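# Follow operating card steps 1-3, leave lever at HOLD

## Task

Perform steps 1, 2 and 3 of the operating card so the lever ends at HOLD. Neither the UNDER nor the OVER light may ever turn on, and no control may be forced hard for a sustained period; either one means failure. Everything must stay set on its own once the robot lets go, because anything held only by the gripper does not count. The console is loose: letting it rise or tilt visibly and then fall back costs credit. Nothing may leave the table. Finish by releasing and withdrawing the gripper.

## Robot and tools

Setup: a single arm with a two-finger parallel gripper works at a table holding a console that is not fixed down. Its controls include a lever with a HOLD position and UNDER and OVER indicator lights. The operating card is a reference image; show_instructions (no arguments) displays it again.

Frame: all poses use the scene frame, in metres. The origin is on the tabletop under the arm base, +z is up, and +y lies to the left when facing along +x. Quaternions are written w first (qw, qx, qy, qz). The base itself may sit slightly tilted.

Gripper geometry: the fingers extend along the gripper's +z axis and close along its x axis. end_effector_position is the point midway between the pads, and the fingertips go 17.5 mm past it. A rotation-only command pivots about that point, which is 25 mm off the last joint axis toward gripper -y. A flat plate reaches roughly 9 cm from that axis toward -y and rotates with the hand, so allow clearance for it.

Row format (used by both motion tools): 10 numbers [x, y, z, qw, qx, qy, qz, position, force_limit, speed]. The first seven form an absolute target pose in the scene frame, not an offset. The last three are finger settings, each in [-1, 1]. position: +1 is fully open (50 mm gap), about -0.65 is pads touching, and -1 means close until an object blocks them. force_limit per pad: about 20 N at -1, 102 N at 0, 185 N at +1 (actual grip can be ~17 % above). speed of the gap change: 20 mm/s at -1, 85 at 0, 150 at +1.

execute_actions(actions): a list of actions; each action is a list of up to 15 rows, one row per 1/30 s control step. If fewer rows are given, the last one is repeated to fill the 15 steps (0.5 s). An empty list just reports state and images. Each step the commanded pose is clipped to within 70 mm and 16 degrees of the measured pose, and after the action the arm goes no further than that clipped pose, so a distant goal needs several actions. A target more than 0.6 m from the gripper's position at the start of an action, along any gripper axis, is refused; if the first action fails that test against the last reported state, or any action is malformed, nothing in the call runs. Repeat your chosen quaternion in every row rather than copying the reported one, which drifts.

move(target, speed, blocking): target is one row as above; its finger values are applied at the start. speed is the path's top speed in m/s, 0.002 to 0.5 (default 0.25); rotation is capped at twice that number in rad/s. The straight-line path takes 0.5 to 10 s and is cut off at 10 s. The hand lags, can stray, can exceed the speed (especially near full reach), and does not avoid obstacles. With blocking=false the result comes after 0.5 s while motion continues; poll with wait(0) or call stop, since other moves and execute_actions are refused until it ends. The result adds a move: line with the ending (done, off_target, moving, held, fault), active limits (paced = pose was clipped; held = a check blocked steps, after which the arm may surge), and the remaining distance to target.

wait(seconds): 0 to 10 s, holding the last command; returns early if a running move finishes. stop(): brakes the current move to rest, needing some distance; the fingers keep moving. zoom_image(camera, region): camera is cam_head_left, cam_head_right or cam_wrist; region [x0, y0, x1, y1] in pixels, at most 504 by 504. All images are 504x504; head cameras are pinhole (focal length about 465-468 px, center near 251, 251), the wrist camera is fisheye. finished_scene(scene): give the current scene number; it ends the scene irreversibly after the robot holds its last command and reports success.

Reading results: the state line lists end_effector_position, end_effector_quat_wxyz and linear/angular velocities; at long reach the printed position can be off. Hand target is the pose the controller is currently chasing. A pose unreachable line means the clearance check (which treats the mount as part of the arm) changed or blocked the command. object_status: 0 moving, 1 stopped while opening, 2 stopped while closing (holding), 3 at requested position or pads met. Opening in mm is roughly (250 - position_measured) x 0.202. A new position value (a change of at least 0.01) resets status to 0, and only then do new force_limit or speed values apply. The fingers re-close by themselves if grip is lost, except after a grip at force_limit -1. Commands are smoothed with about 0.15 s lag.

Faults and cautions: if a joint's contact torque reaches its limit (shoulder pan 293, shoulder lift 293, elbow 133, wrists 49.8 N m) or any outside force reaches 150 N, the arm stops for 10 s, yields to the contact and skips the rest of the call. The arm is stiff: aiming even slightly beyond a firm contact can trip a fault, and faster or deeper targets press harder. MOTOR HOT appears at 70 °C; at 85 °C an OVER-TEMPERATURE FAULT brakes the arm until it cools. Operate the lever and other controls gently and briefly, never lift or tip the console, keep both lights off, knock nothing off the table, make sure settings stay put unaided, then open the gripper and back away.

Each tool is called as a command line: name --argument value for each argument, lists and objects as JSON in quotes; but a table of rows of numbers goes row by row, as --pt "numbers of a row", without its own name.

## Session

show_instructions

Reference images for this scene: operating card.

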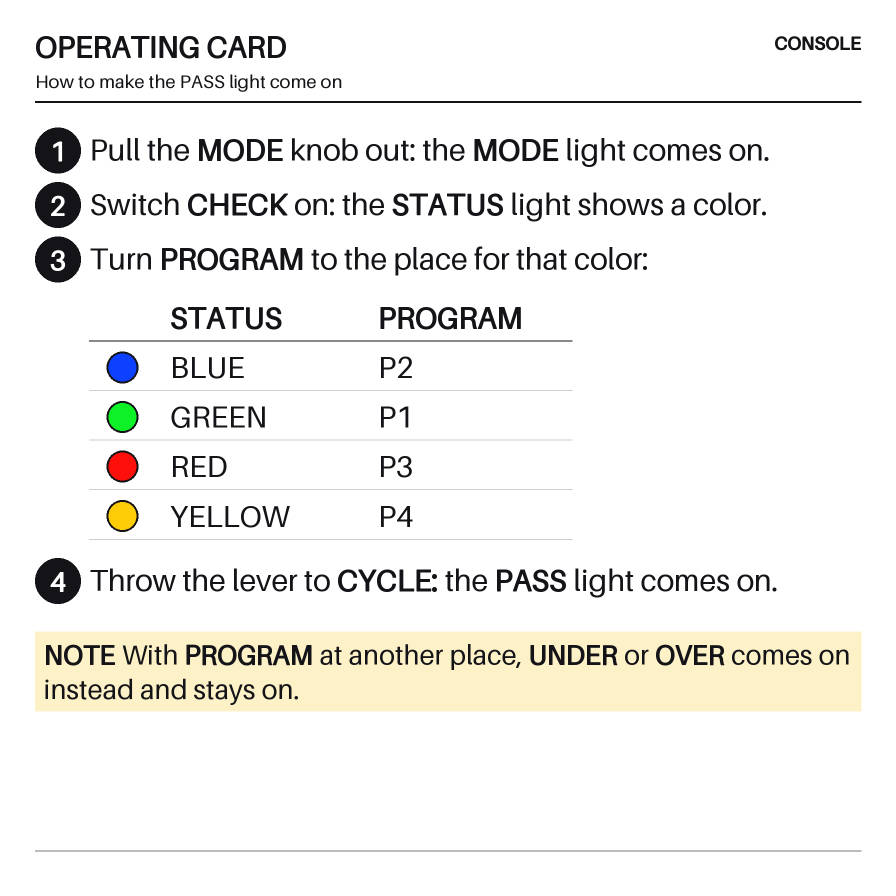

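execute_actions --actions '[]'

Scene clock: 0.00 s.
end_effector_position=(+0.3466, +0.0156, +0.3667) position_measured=3 object_status=3 end_effector_quat_wxyz=(+0.100, -0.337, +0.936, -0.037) end_effector_velocity=(+0.000, -0.000, +0.000) end_effector_angular_velocity=(+0.001, -0.001, -0.001)
Joint positions: [ 3.769 -1.628  2.487 -2.109 -2.343 -1.624]
Joint velocities: [-0.    -0.     0.    -0.002  0.    -0.   ]
Hand target: +0.347, +0.016, +0.367; +0.100, -0.337, +0.936, -0.037

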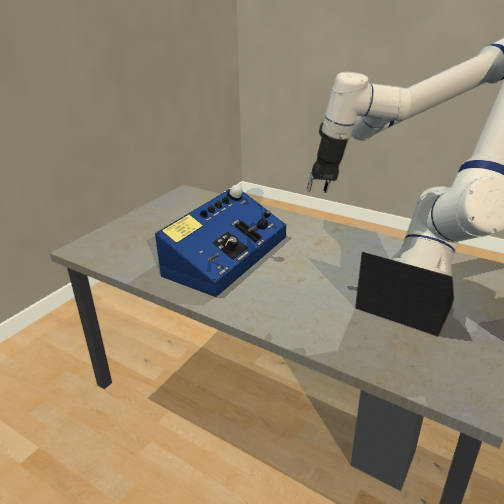

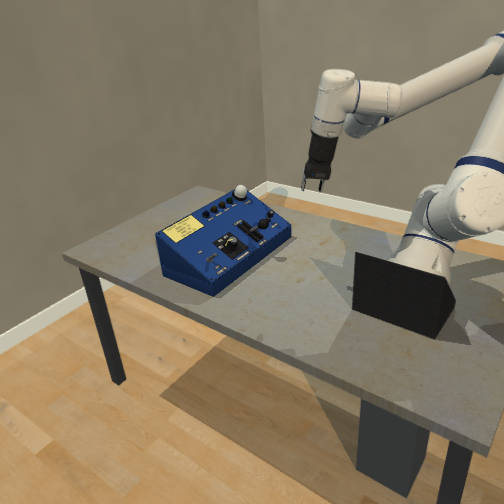

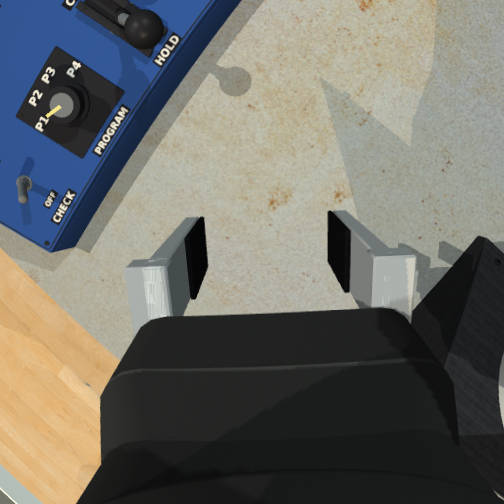

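zoom_image --camera "cam_head_left" --region '[140, 170, 310, 310]'

Region (140, 170, 310, 310) of cam_head_left's 504x504 image, scaled by 2.965, with more detail than that image has; it fills the top 415 rows of this view, and the rest is white.

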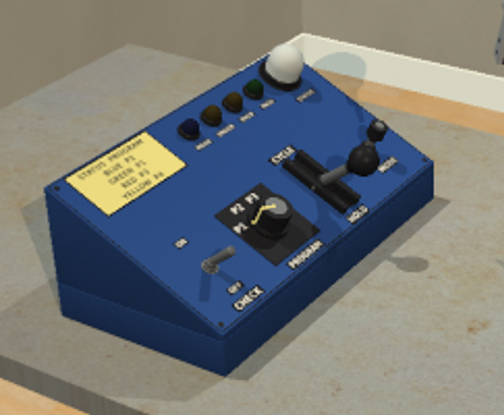

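move --target '[0.5, 0.0, 0.40, 0, 0.9659, 0, 0.2588, 1, -0.4, 0]' --speed 0.3

Scene clock: 14.17 s.
end_effector_position=(+0.4997, -0.0004, +0.4000) position_measured=3 object_status=3 end_effector_quat_wxyz=(+0.000, +0.966, -0.001, +0.258) end_effector_velocity=(+0.000, +0.000, +0.000) end_effector_angular_velocity=(-0.002, -0.005, +0.013)
Joint positions: [ 3.605 -1.534  2.468 -2.803 -2.455 -4.645]
Joint velocities: [-0.002 -0.     0.002 -0.011  0.005 -0.021]
Hand target: +0.500, -0.000, +0.400; +0.000, +0.966, -0.000, +0.259
Off the commanded pose: 0.001 m, 0 deg.
move: done

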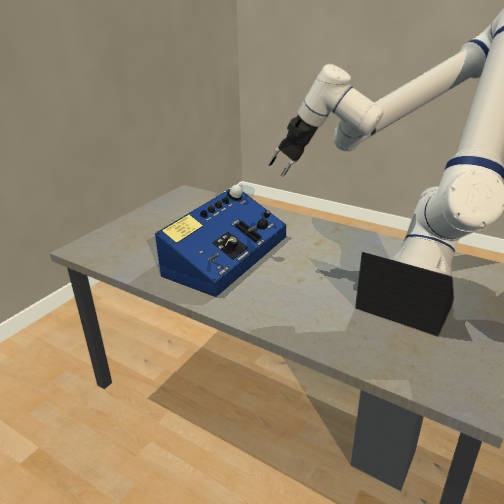

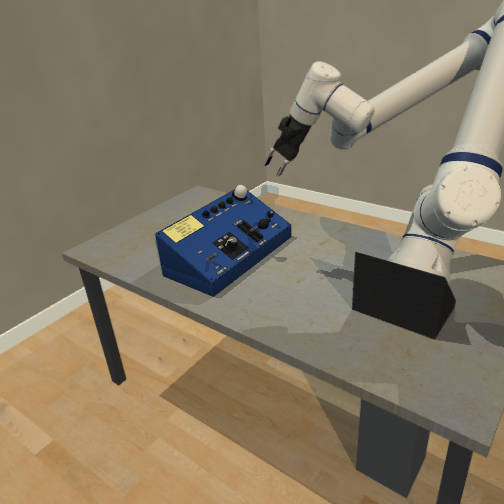

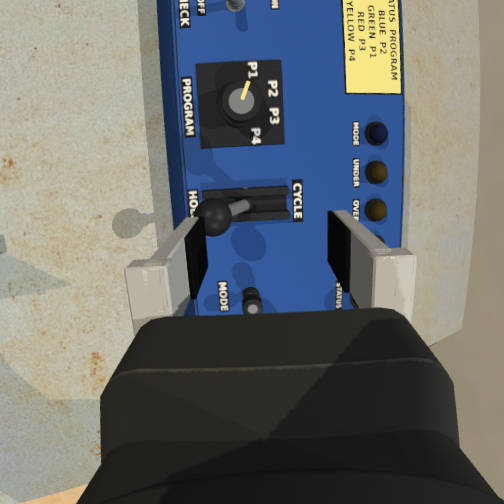

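move --target '[0.584, -0.155, 0.196, 0, 0.9659, 0, 0.2588, 1, -0.4, 0]' --speed 0.3

Scene clock: 29.50 s.
end_effector_position=(+0.5829, -0.1547, +0.1968) position_measured=3 object_status=3 end_effector_quat_wxyz=(+0.000, +0.966, +0.000, +0.258) end_effector_velocity=(+0.001, -0.002, -0.002) end_effector_angular_velocity=(+0.000, -0.002, -0.001)
Joint positions: [ 3.007 -1.386  2.565 -3.522 -2.134 -5.337]
Joint velocities: [-0.008  0.003  0.    -0.008  0.007 -0.007]
Hand target: +0.583, -0.155, +0.197; +0.000, +0.966, +0.000, +0.259
Off the commanded pose: 0.001 m, 0 deg.
move: done

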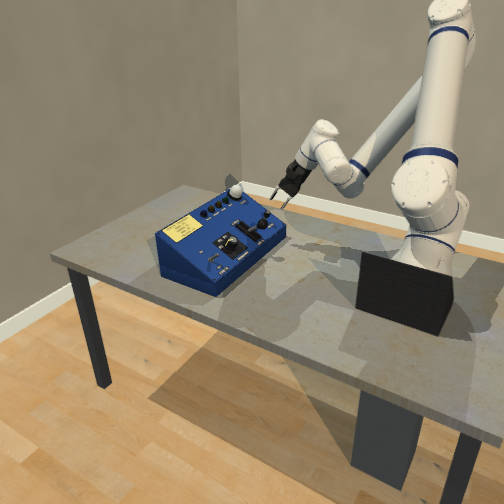

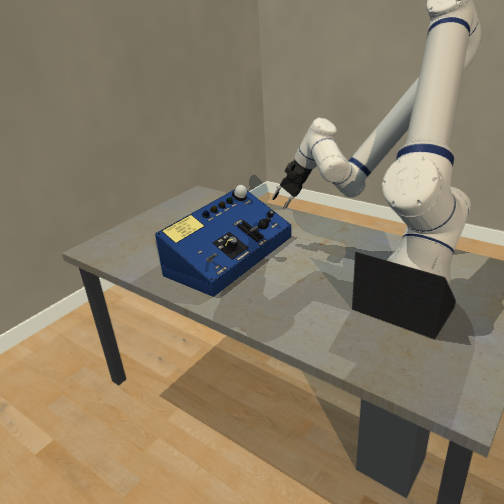

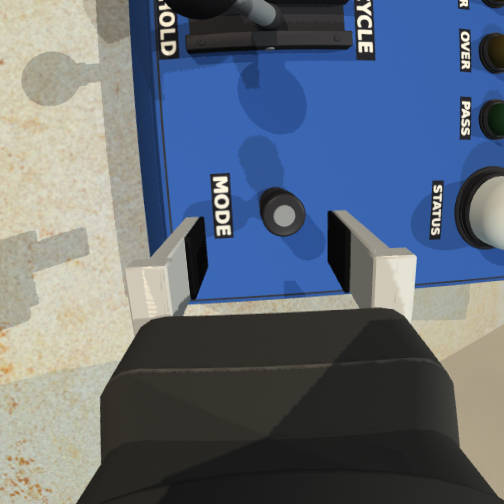

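move --target '[0.6247, -0.155, 0.141, 0, 0.9659, 0, 0.2588, 1, -0.4, 0]' --speed 0.1

Scene clock: 39.87 s.
end_effector_position=(+0.6245, -0.1552, +0.1414) position_measured=3 object_status=3 end_effector_quat_wxyz=(+0.000, +0.966, +0.000, +0.259) end_effector_velocity=(+0.001, -0.000, -0.002) end_effector_angular_velocity=(-0.000, +0.000, -0.001)
Joint positions: [ 2.934 -1.239  2.51  -3.645 -2.082 -5.396]
Joint velocities: [-0.002  0.004 -0.002 -0.003  0.001 -0.001]
Hand target: +0.625, -0.155, +0.141; +0.000, +0.966, +0.000, +0.259
Off the commanded pose: 0.000 m, 0 deg.
move: done

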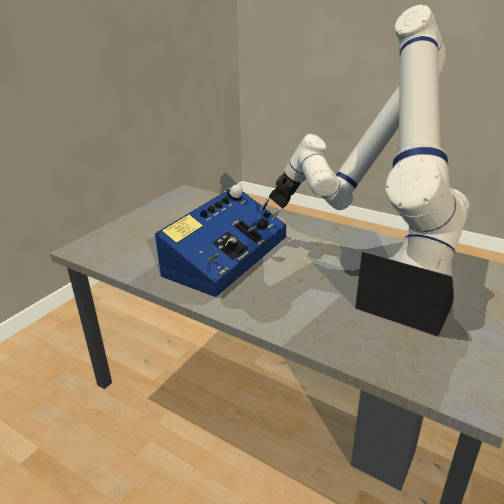

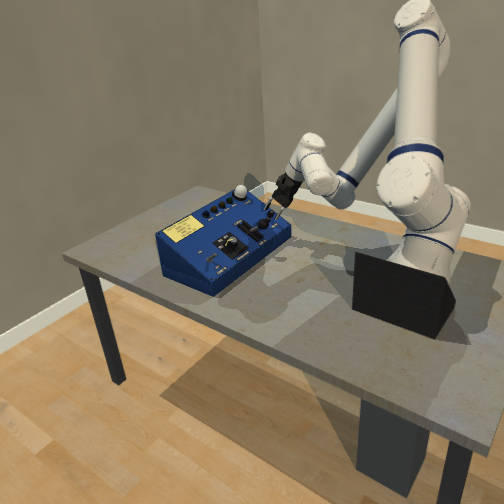

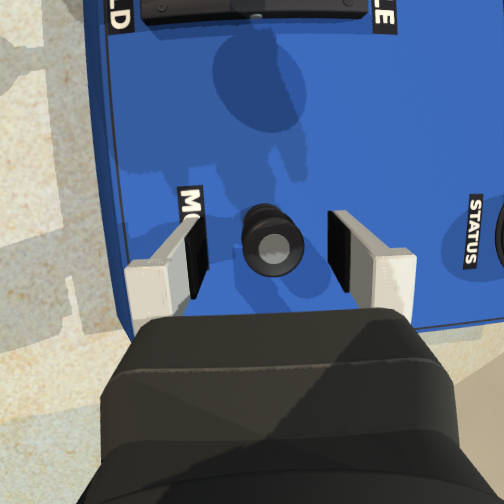

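execute_actions --actions '[[[0.6307, -0.155, 0.1306, 0, 0.9659, 0, 0.2588, 1, -0.4, 0]], [[0.6307, -0.155, 0.1306, 0, 0.9659, 0, 0.2588, -1, -0.4, 0]], [[0.6307, -0.155, 0.1306, 0, 0.9659, 0, 0.2588, -1, -0.4, 0]]]'

Scene clock: 46.23 s.
end_effector_position=(+0.6307, -0.1550, +0.1306) position_measured=131 object_status=2 end_effector_quat_wxyz=(+0.000, +0.966, -0.000, +0.259) end_effector_velocity=(-0.000, +0.001, -0.001) end_effector_angular_velocity=(+0.001, +0.002, +0.002)
Joint positions: [ 2.921 -1.213  2.501 -3.667 -2.072 -5.407]
Joint velocities: [ 0.     0.001  0.     0.002 -0.     0.   ]
Hand target: +0.631, -0.155, +0.131; +0.000, +0.966, +0.000, +0.259
Off the commanded pose: 0.000 m, 0 deg.

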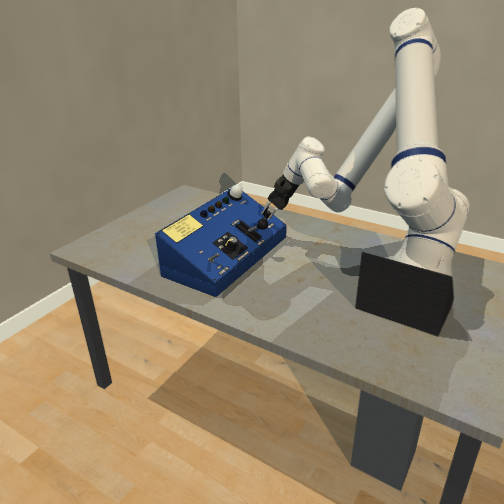

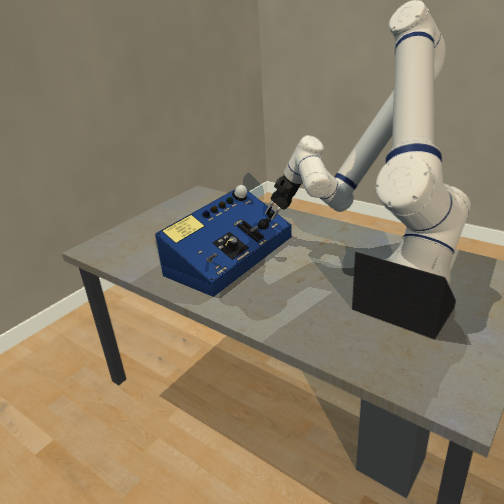

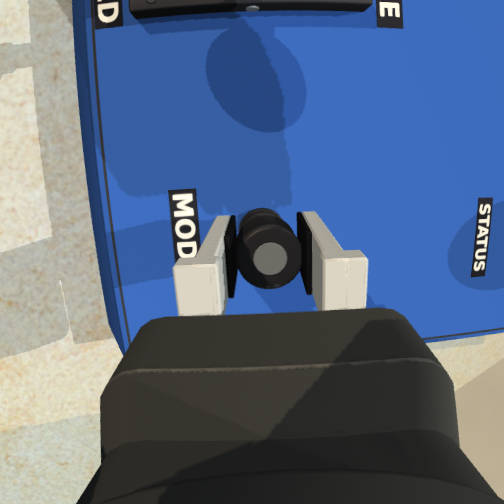

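move --target '[0.6232, -0.155, 0.1436, 0, 0.9659, 0, 0.2588, -1, -0.4, 0]' --speed 0.02

Scene clock: 52.73 s.
end_effector_position=(+0.6234, -0.1550, +0.1434) position_measured=131 object_status=2 end_effector_quat_wxyz=(-0.000, +0.966, -0.000, +0.259) end_effector_velocity=(-0.001, +0.000, +0.002) end_effector_angular_velocity=(+0.000, +0.000, -0.000)
Joint positions: [ 2.937 -1.243  2.512 -3.642 -2.084 -5.394]
Joint velocities: [ 0.002 -0.004  0.002  0.003 -0.002  0.002]
Hand target: +0.623, -0.155, +0.144; -0.000, +0.966, -0.000, +0.259
Off the commanded pose: 0.000 m, 0 deg.
move: done

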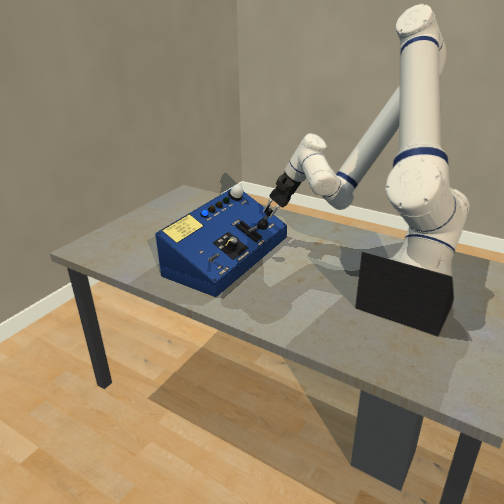

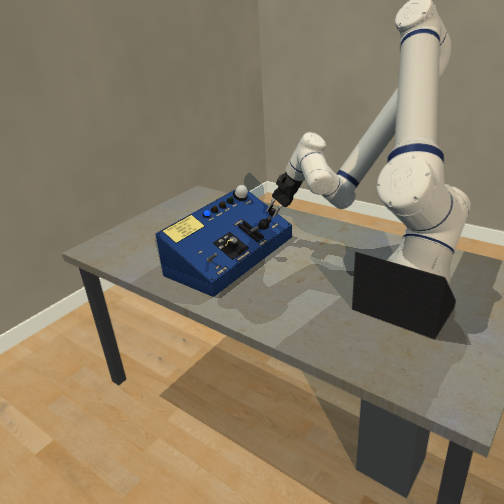

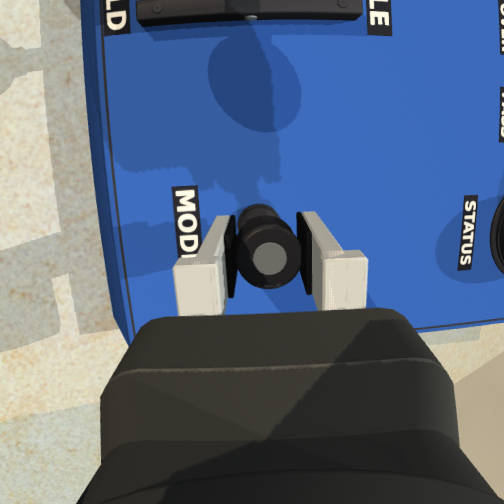

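execute_actions --actions '[[[0.6232, -0.155, 0.1436, 0, 0.9659, 0, 0.2588, 1, -0.4, 0]], [[0.6232, -0.155, 0.1436, 0, 0.9659, 0, 0.2588, 1, -0.4, 0]], [[0.588, -0.155, 0.204, 0, 0.9659, 0, 0.2588, 1, -0.4, 0]], [[0.55, -0.08, 0.30, 0, 0.9659, 0, 0.2588, 1, -0.4, 0]], [[0.55, 0.08, 0.30, 0, 0.9659, 0, 0.2588, 1, -0.4, 0]], [[0.581, 0.185, 0.217, 0, 0.9659, 0, 0.2588, 1, -0.4, 0]], [[0.581, 0.185, 0.217, 0, 0.9659, 0, 0.2588, 1, -0.4, 0]]]'

Scene clock: 66.90 s.
end_effector_position=(+0.5810, +0.1849, +0.2171) position_measured=3 object_status=3 end_effector_quat_wxyz=(-0.000, +0.966, -0.000, +0.259) end_effector_velocity=(-0.000, +0.002, -0.001) end_effector_angular_velocity=(-0.001, +0.000, +0.002)
Joint positions: [ 3.538 -0.838  2.384 -3.492 -2.432 -4.745]
Joint velocities: [ 0.001  0.005 -0.001 -0.002 -0.    -0.001]
Hand target: +0.581, +0.185, +0.217; -0.000, +0.966, -0.000, +0.259
Off the commanded pose: 0.000 m, 0 deg.

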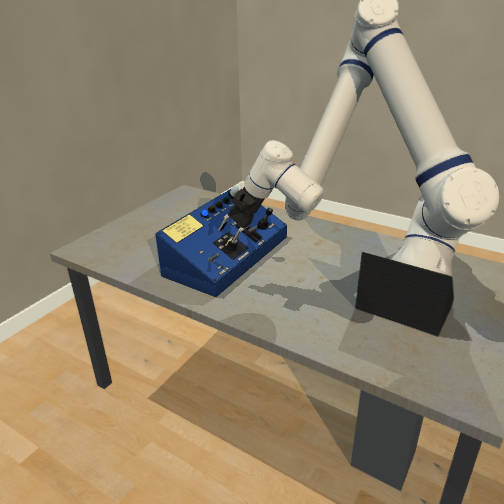

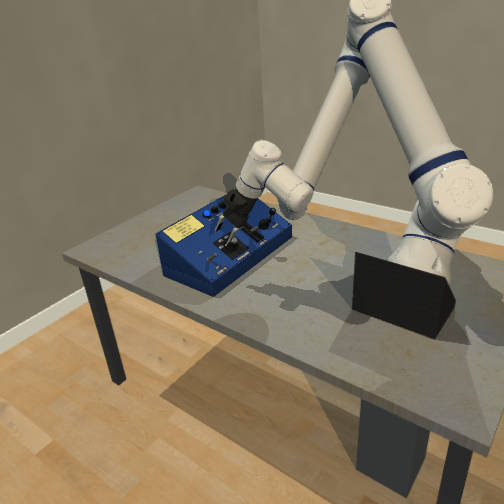

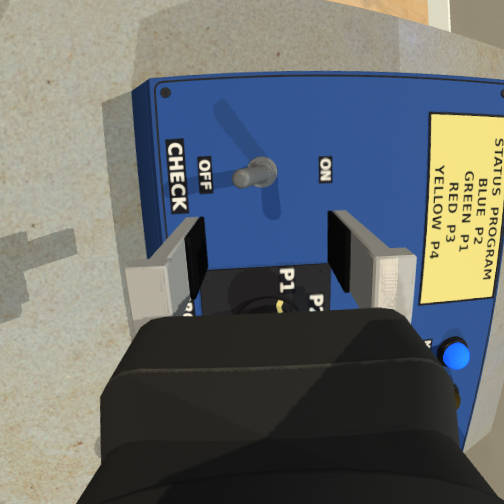

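move --target '[0.6155, 0.198, 0.1277, 0, 0.9659, 0, 0.2588, 1, -0.4, 0]' --speed 0.1

Scene clock: 80.37 s.
end_effector_position=(+0.6154, +0.1978, +0.1282) position_measured=3 object_status=3 end_effector_quat_wxyz=(+0.000, +0.966, -0.000, +0.259) end_effector_velocity=(+0.001, +0.000, -0.003) end_effector_angular_velocity=(-0.000, +0.001, +0.000)
Joint positions: [ 3.421 -0.644  2.33  -3.75  -2.383 -4.904]
Joint velocities: [-0.003  0.005 -0.002 -0.005  0.001 -0.004]
Hand target: +0.615, +0.198, +0.128; +0.000, +0.966, +0.000, +0.259
Off the commanded pose: 0.001 m, 0 deg.
move: done

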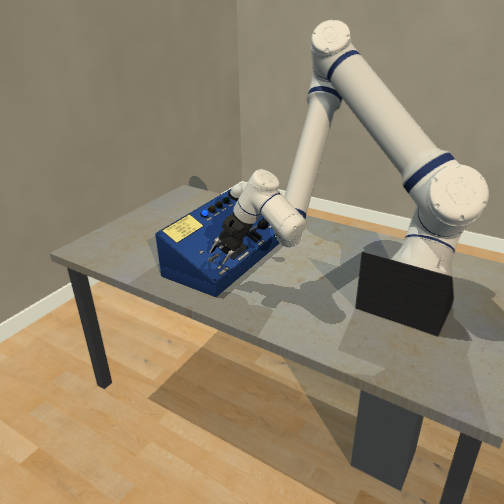

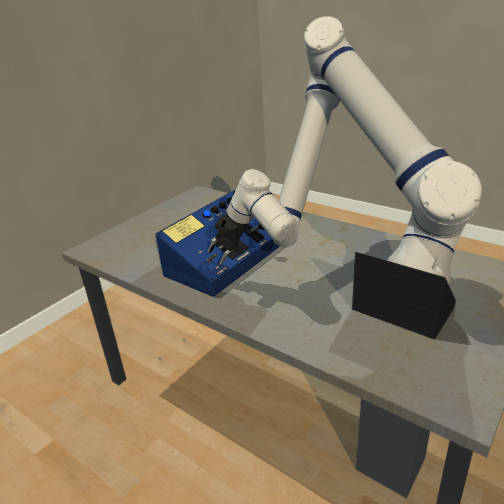

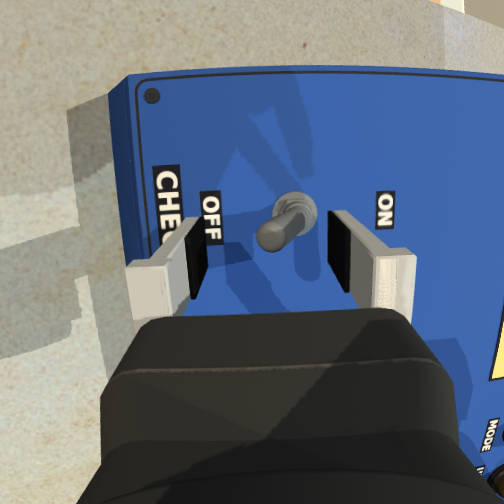

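move --target '[0.6501, 0.198, 0.1477, 0, 0.9659, 0, 0.2588, 1, -0.4, 0]' --speed 0.04

Scene clock: 86.03 s.
end_effector_position=(+0.6499, +0.1980, +0.1475) position_measured=3 object_status=3 end_effector_quat_wxyz=(-0.000, +0.966, +0.000, +0.259) end_effector_velocity=(+0.002, -0.001, +0.001) end_effector_angular_velocity=(+0.000, -0.000, -0.001)
Joint positions: [ 3.429 -0.681  2.276 -3.651 -2.387 -4.894]
Joint velocities: [ 0.    -0.003 -0.004  0.006 -0.     0.001]
Hand target: +0.650, +0.198, +0.148; -0.000, +0.966, -0.000, +0.259
Off the commanded pose: 0.000 m, 0 deg.
move: done

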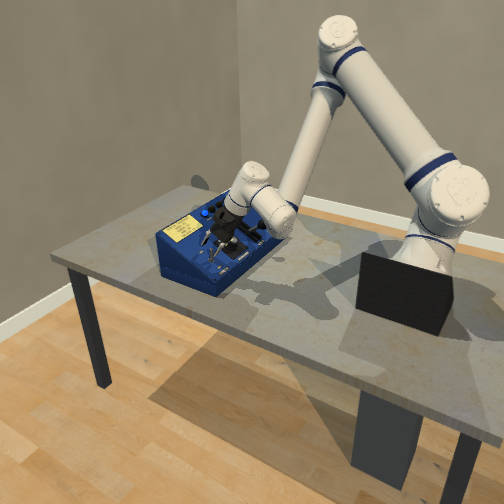

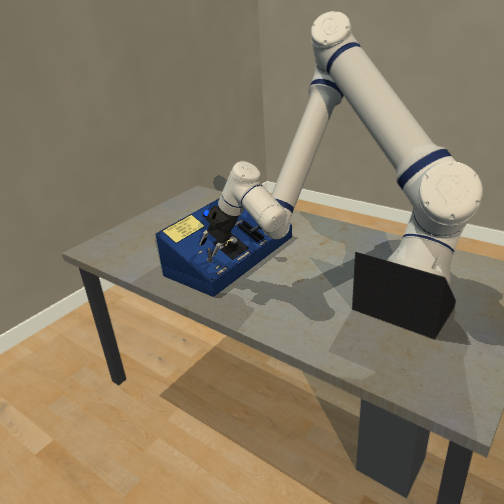

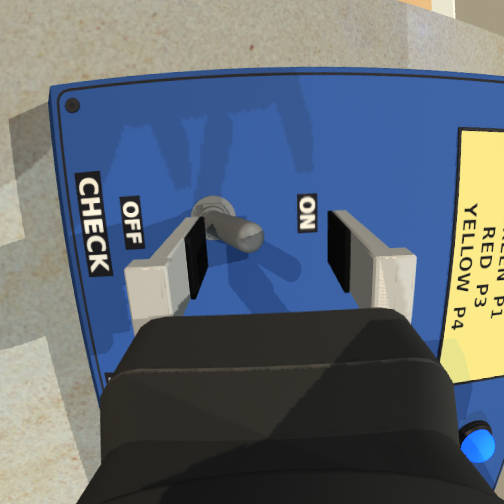

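execute_actions --actions '[[[0.62, 0.198, 0.20, 0, 0.9659, 0, 0.2588, 1, -0.4, 0]], [[0.586, 0.08, 0.20, 0, 0.9659, 0, 0.2588, 1, -0.4, 0]], [[0.586, 0.08, 0.20, 0, 0.9659, 0, 0.2588, 1, -0.4, 0]]]'

Scene clock: 94.53 s.
end_effector_position=(+0.5860, +0.0801, +0.2000) position_measured=3 object_status=3 end_effector_quat_wxyz=(+0.000, +0.966, -0.000, +0.259) end_effector_velocity=(-0.000, -0.000, -0.001) end_effector_angular_velocity=(-0.000, +0.001, +0.001)
Joint positions: [ 3.375 -0.957  2.473 -3.621 -2.361 -4.961]
Joint velocities: [-0.001 -0.     0.001 -0.     0.001 -0.001]
Hand target: +0.586, +0.080, +0.200; +0.000, +0.966, +0.000, +0.259
Off the commanded pose: 0.000 m, 0 deg.

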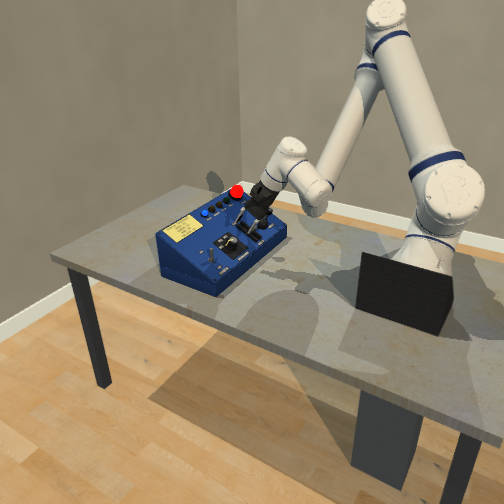

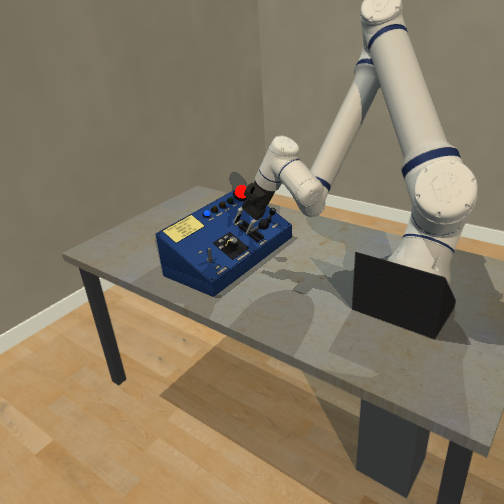

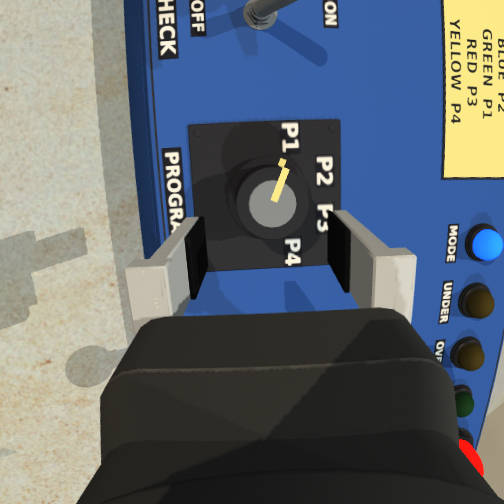

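move --target '[0.623, 0.077, 0.1363, 0, 0.9659, 0, 0.2588, 1, -0.4, 0]' --speed 0.1

Scene clock: 106.73 s.
end_effector_position=(+0.6228, +0.0769, +0.1367) position_measured=3 object_status=3 end_effector_quat_wxyz=(+0.000, +0.966, +0.000, +0.259) end_effector_velocity=(+0.001, -0.000, -0.002) end_effector_angular_velocity=(+0.001, -0.001, -0.001)
Joint positions: [ 3.268 -0.828  2.425 -3.787 -2.302 -5.085]
Joint velocities: [-0.004  0.005 -0.002 -0.007  0.003 -0.004]
Hand target: +0.623, +0.077, +0.136; +0.000, +0.966, +0.000, +0.259
Off the commanded pose: 0.000 m, 0 deg.
move: done

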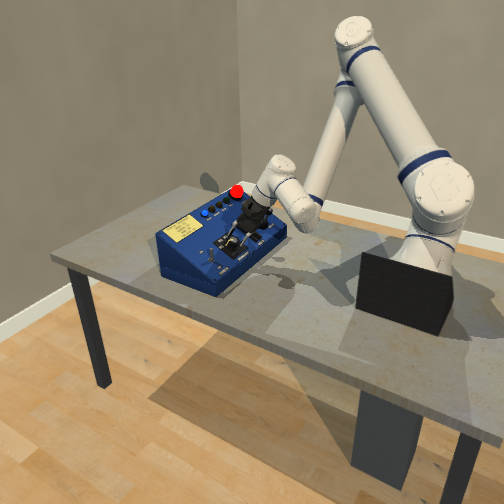

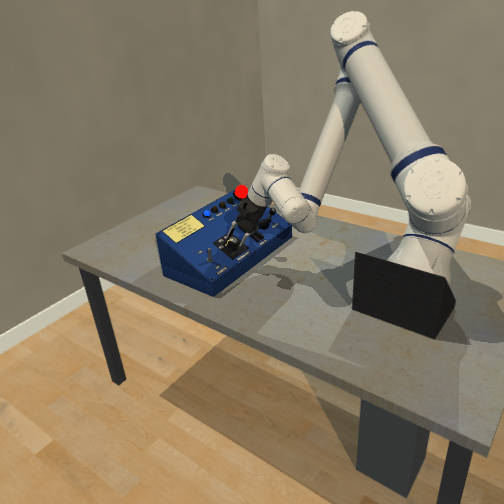

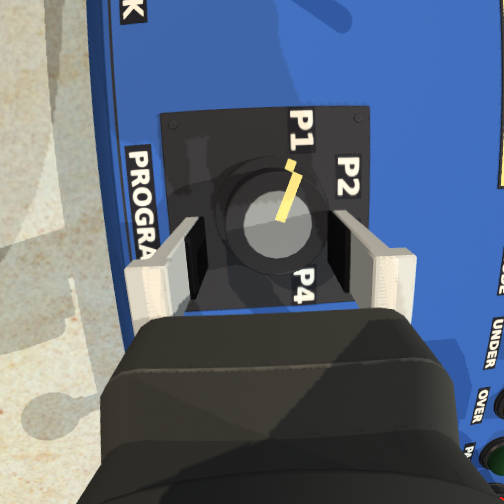

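execute_actions --actions '[[[0.6305, 0.077, 0.1313, 0, 0.9659, 0, 0.2588, 1, -0.4, 0]], [[0.6305, 0.077, 0.1313, 0, 0.9659, 0, 0.2588, -1, -0.4, 0]], [[0.6305, 0.077, 0.1313, 0, 0.9659, 0, 0.2588, -1, -0.4, 0]]]'

Scene clock: 114.50 s.
end_effector_position=(+0.6305, +0.0770, +0.1313) position_measured=42 object_status=2 end_effector_quat_wxyz=(-0.000, +0.966, -0.000, +0.259) end_effector_velocity=(-0.000, -0.000, -0.000) end_effector_angular_velocity=(-0.000, +0.000, -0.001)
Joint positions: [ 3.259 -0.818  2.412 -3.792 -2.297 -5.095]
Joint velocities: [-0. -0.  0.  0. -0.  0.]
Hand target: +0.630, +0.077, +0.131; +0.000, +0.966, +0.000, +0.259
Off the commanded pose: 0.000 m, 0 deg.

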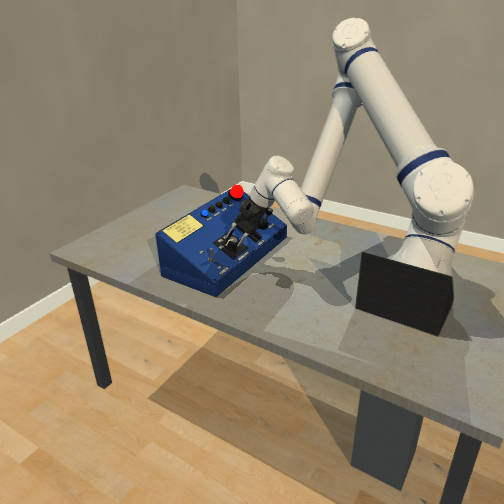

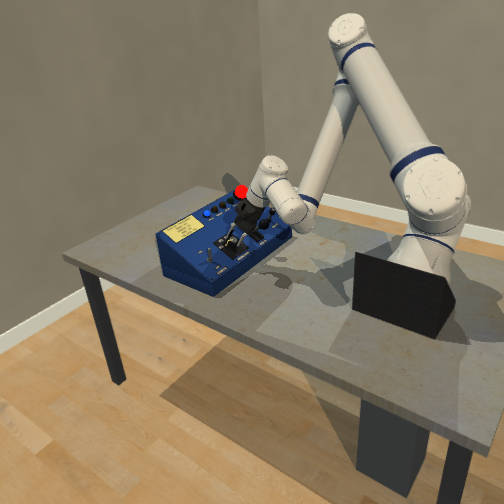

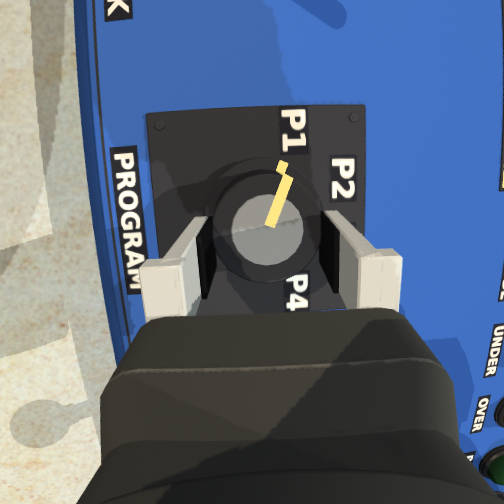

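Gripped the knob. Rotating +90° (P1 → P3).

move --target '[0.6305, 0.077, 0.1313, -0.1830, 0.6830, -0.6830, 0.1830, -1, -0.4, 0]' --speed 0.25

Scene clock: 121.50 s.
end_effector_position=(+0.6305, +0.0770, +0.1313) position_measured=42 object_status=2 end_effector_quat_wxyz=(-0.183, +0.684, -0.682, +0.183) end_effector_velocity=(+0.001, -0.000, +0.001) end_effector_angular_velocity=(+0.007, -0.000, -0.012)
Joint positions: [ 3.28  -0.753  2.429 -3.857 -2.309 -3.503]
Joint velocities: [ 0.001 -0.002 -0.001  0.004 -0.     0.016]
Hand target: +0.631, +0.077, +0.131; -0.183, +0.683, -0.683, +0.183
Off the commanded pose: 0.000 m, 0 deg.
move: done

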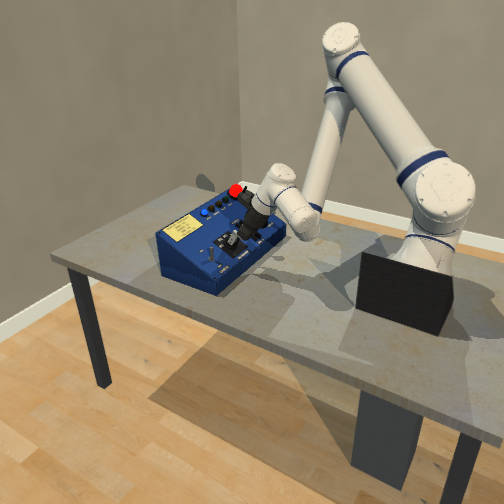

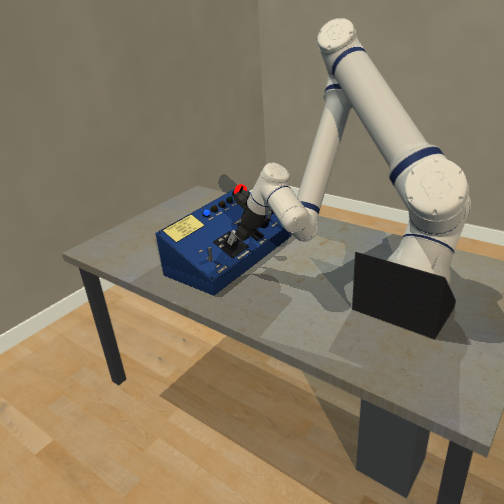

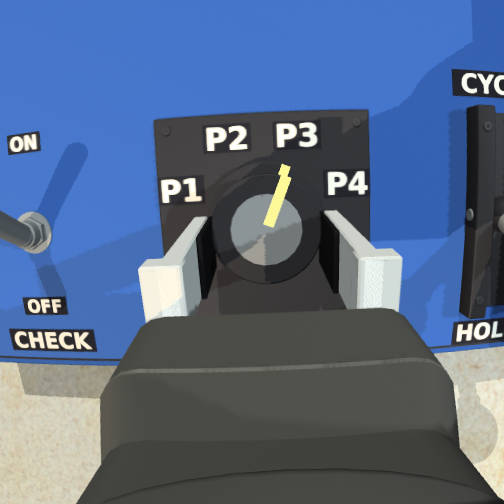

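The pointer is at P3. Releasing and moving clear.

execute_actions --actions '[[[0.6305, 0.077, 0.1313, -0.1830, 0.6830, -0.6830, 0.1830, 1, -0.4, 0]], [[0.6305, 0.077, 0.1313, -0.1830, 0.6830, -0.6830, 0.1830, 1, -0.4, 0]], [[0.59, 0.077, 0.20, -0.1830, 0.6830, -0.6830, 0.1830, 1, -0.4, 0]], [[0.55, 0.05, 0.30, -0.0990, 0.8924, -0.3696, 0.2391, 1, -0.4, 0]], [[0.5, 0.0, 0.40, 0, 0.9659, 0, 0.2588, 1, -0.4, 0]], [[0.5, 0.0, 0.40, 0, 0.9659, 0, 0.2588, 1, -0.4, 0]]]'

Scene clock: 130.43 s.
end_effector_position=(+0.5000, +0.0001, +0.3999) position_measured=3 object_status=3 end_effector_quat_wxyz=(-0.000, +0.966, -0.001, +0.259) end_effector_velocity=(+0.000, -0.000, +0.000) end_effector_angular_velocity=(-0.011, +0.009, +0.021)
Joint positions: [ 3.605 -1.532  2.469 -2.809 -2.455 -4.646]
Joint velocities: [-0.001 -0.003 -0.006  0.023  0.003 -0.014]
Hand target: +0.500, +0.000, +0.400; +0.000, +0.966, +0.000, +0.259
Off the commanded pose: 0.000 m, 0 deg.

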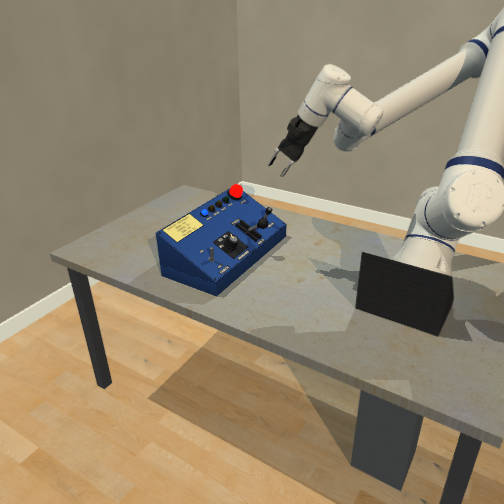

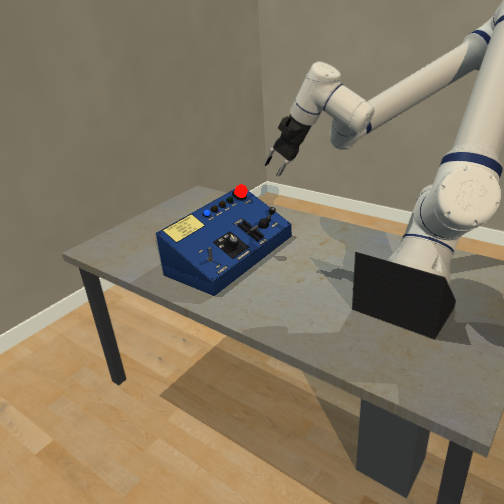

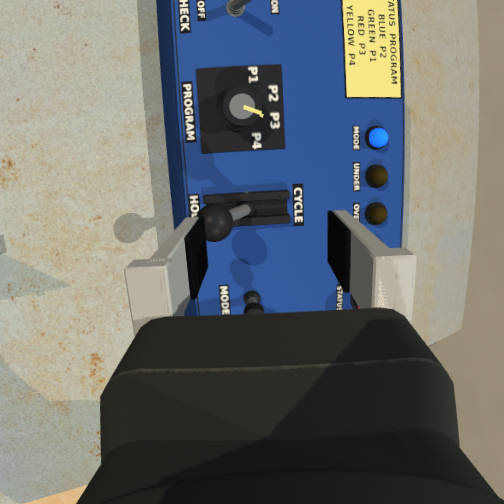

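MODE light is on, CHECK is on and STATUS shows red. PROGRAM is at P3, the lever is at HOLD and the arm is clear. Ending scene 2.

finished_scene --scene 2

The scene is finished: the task was done.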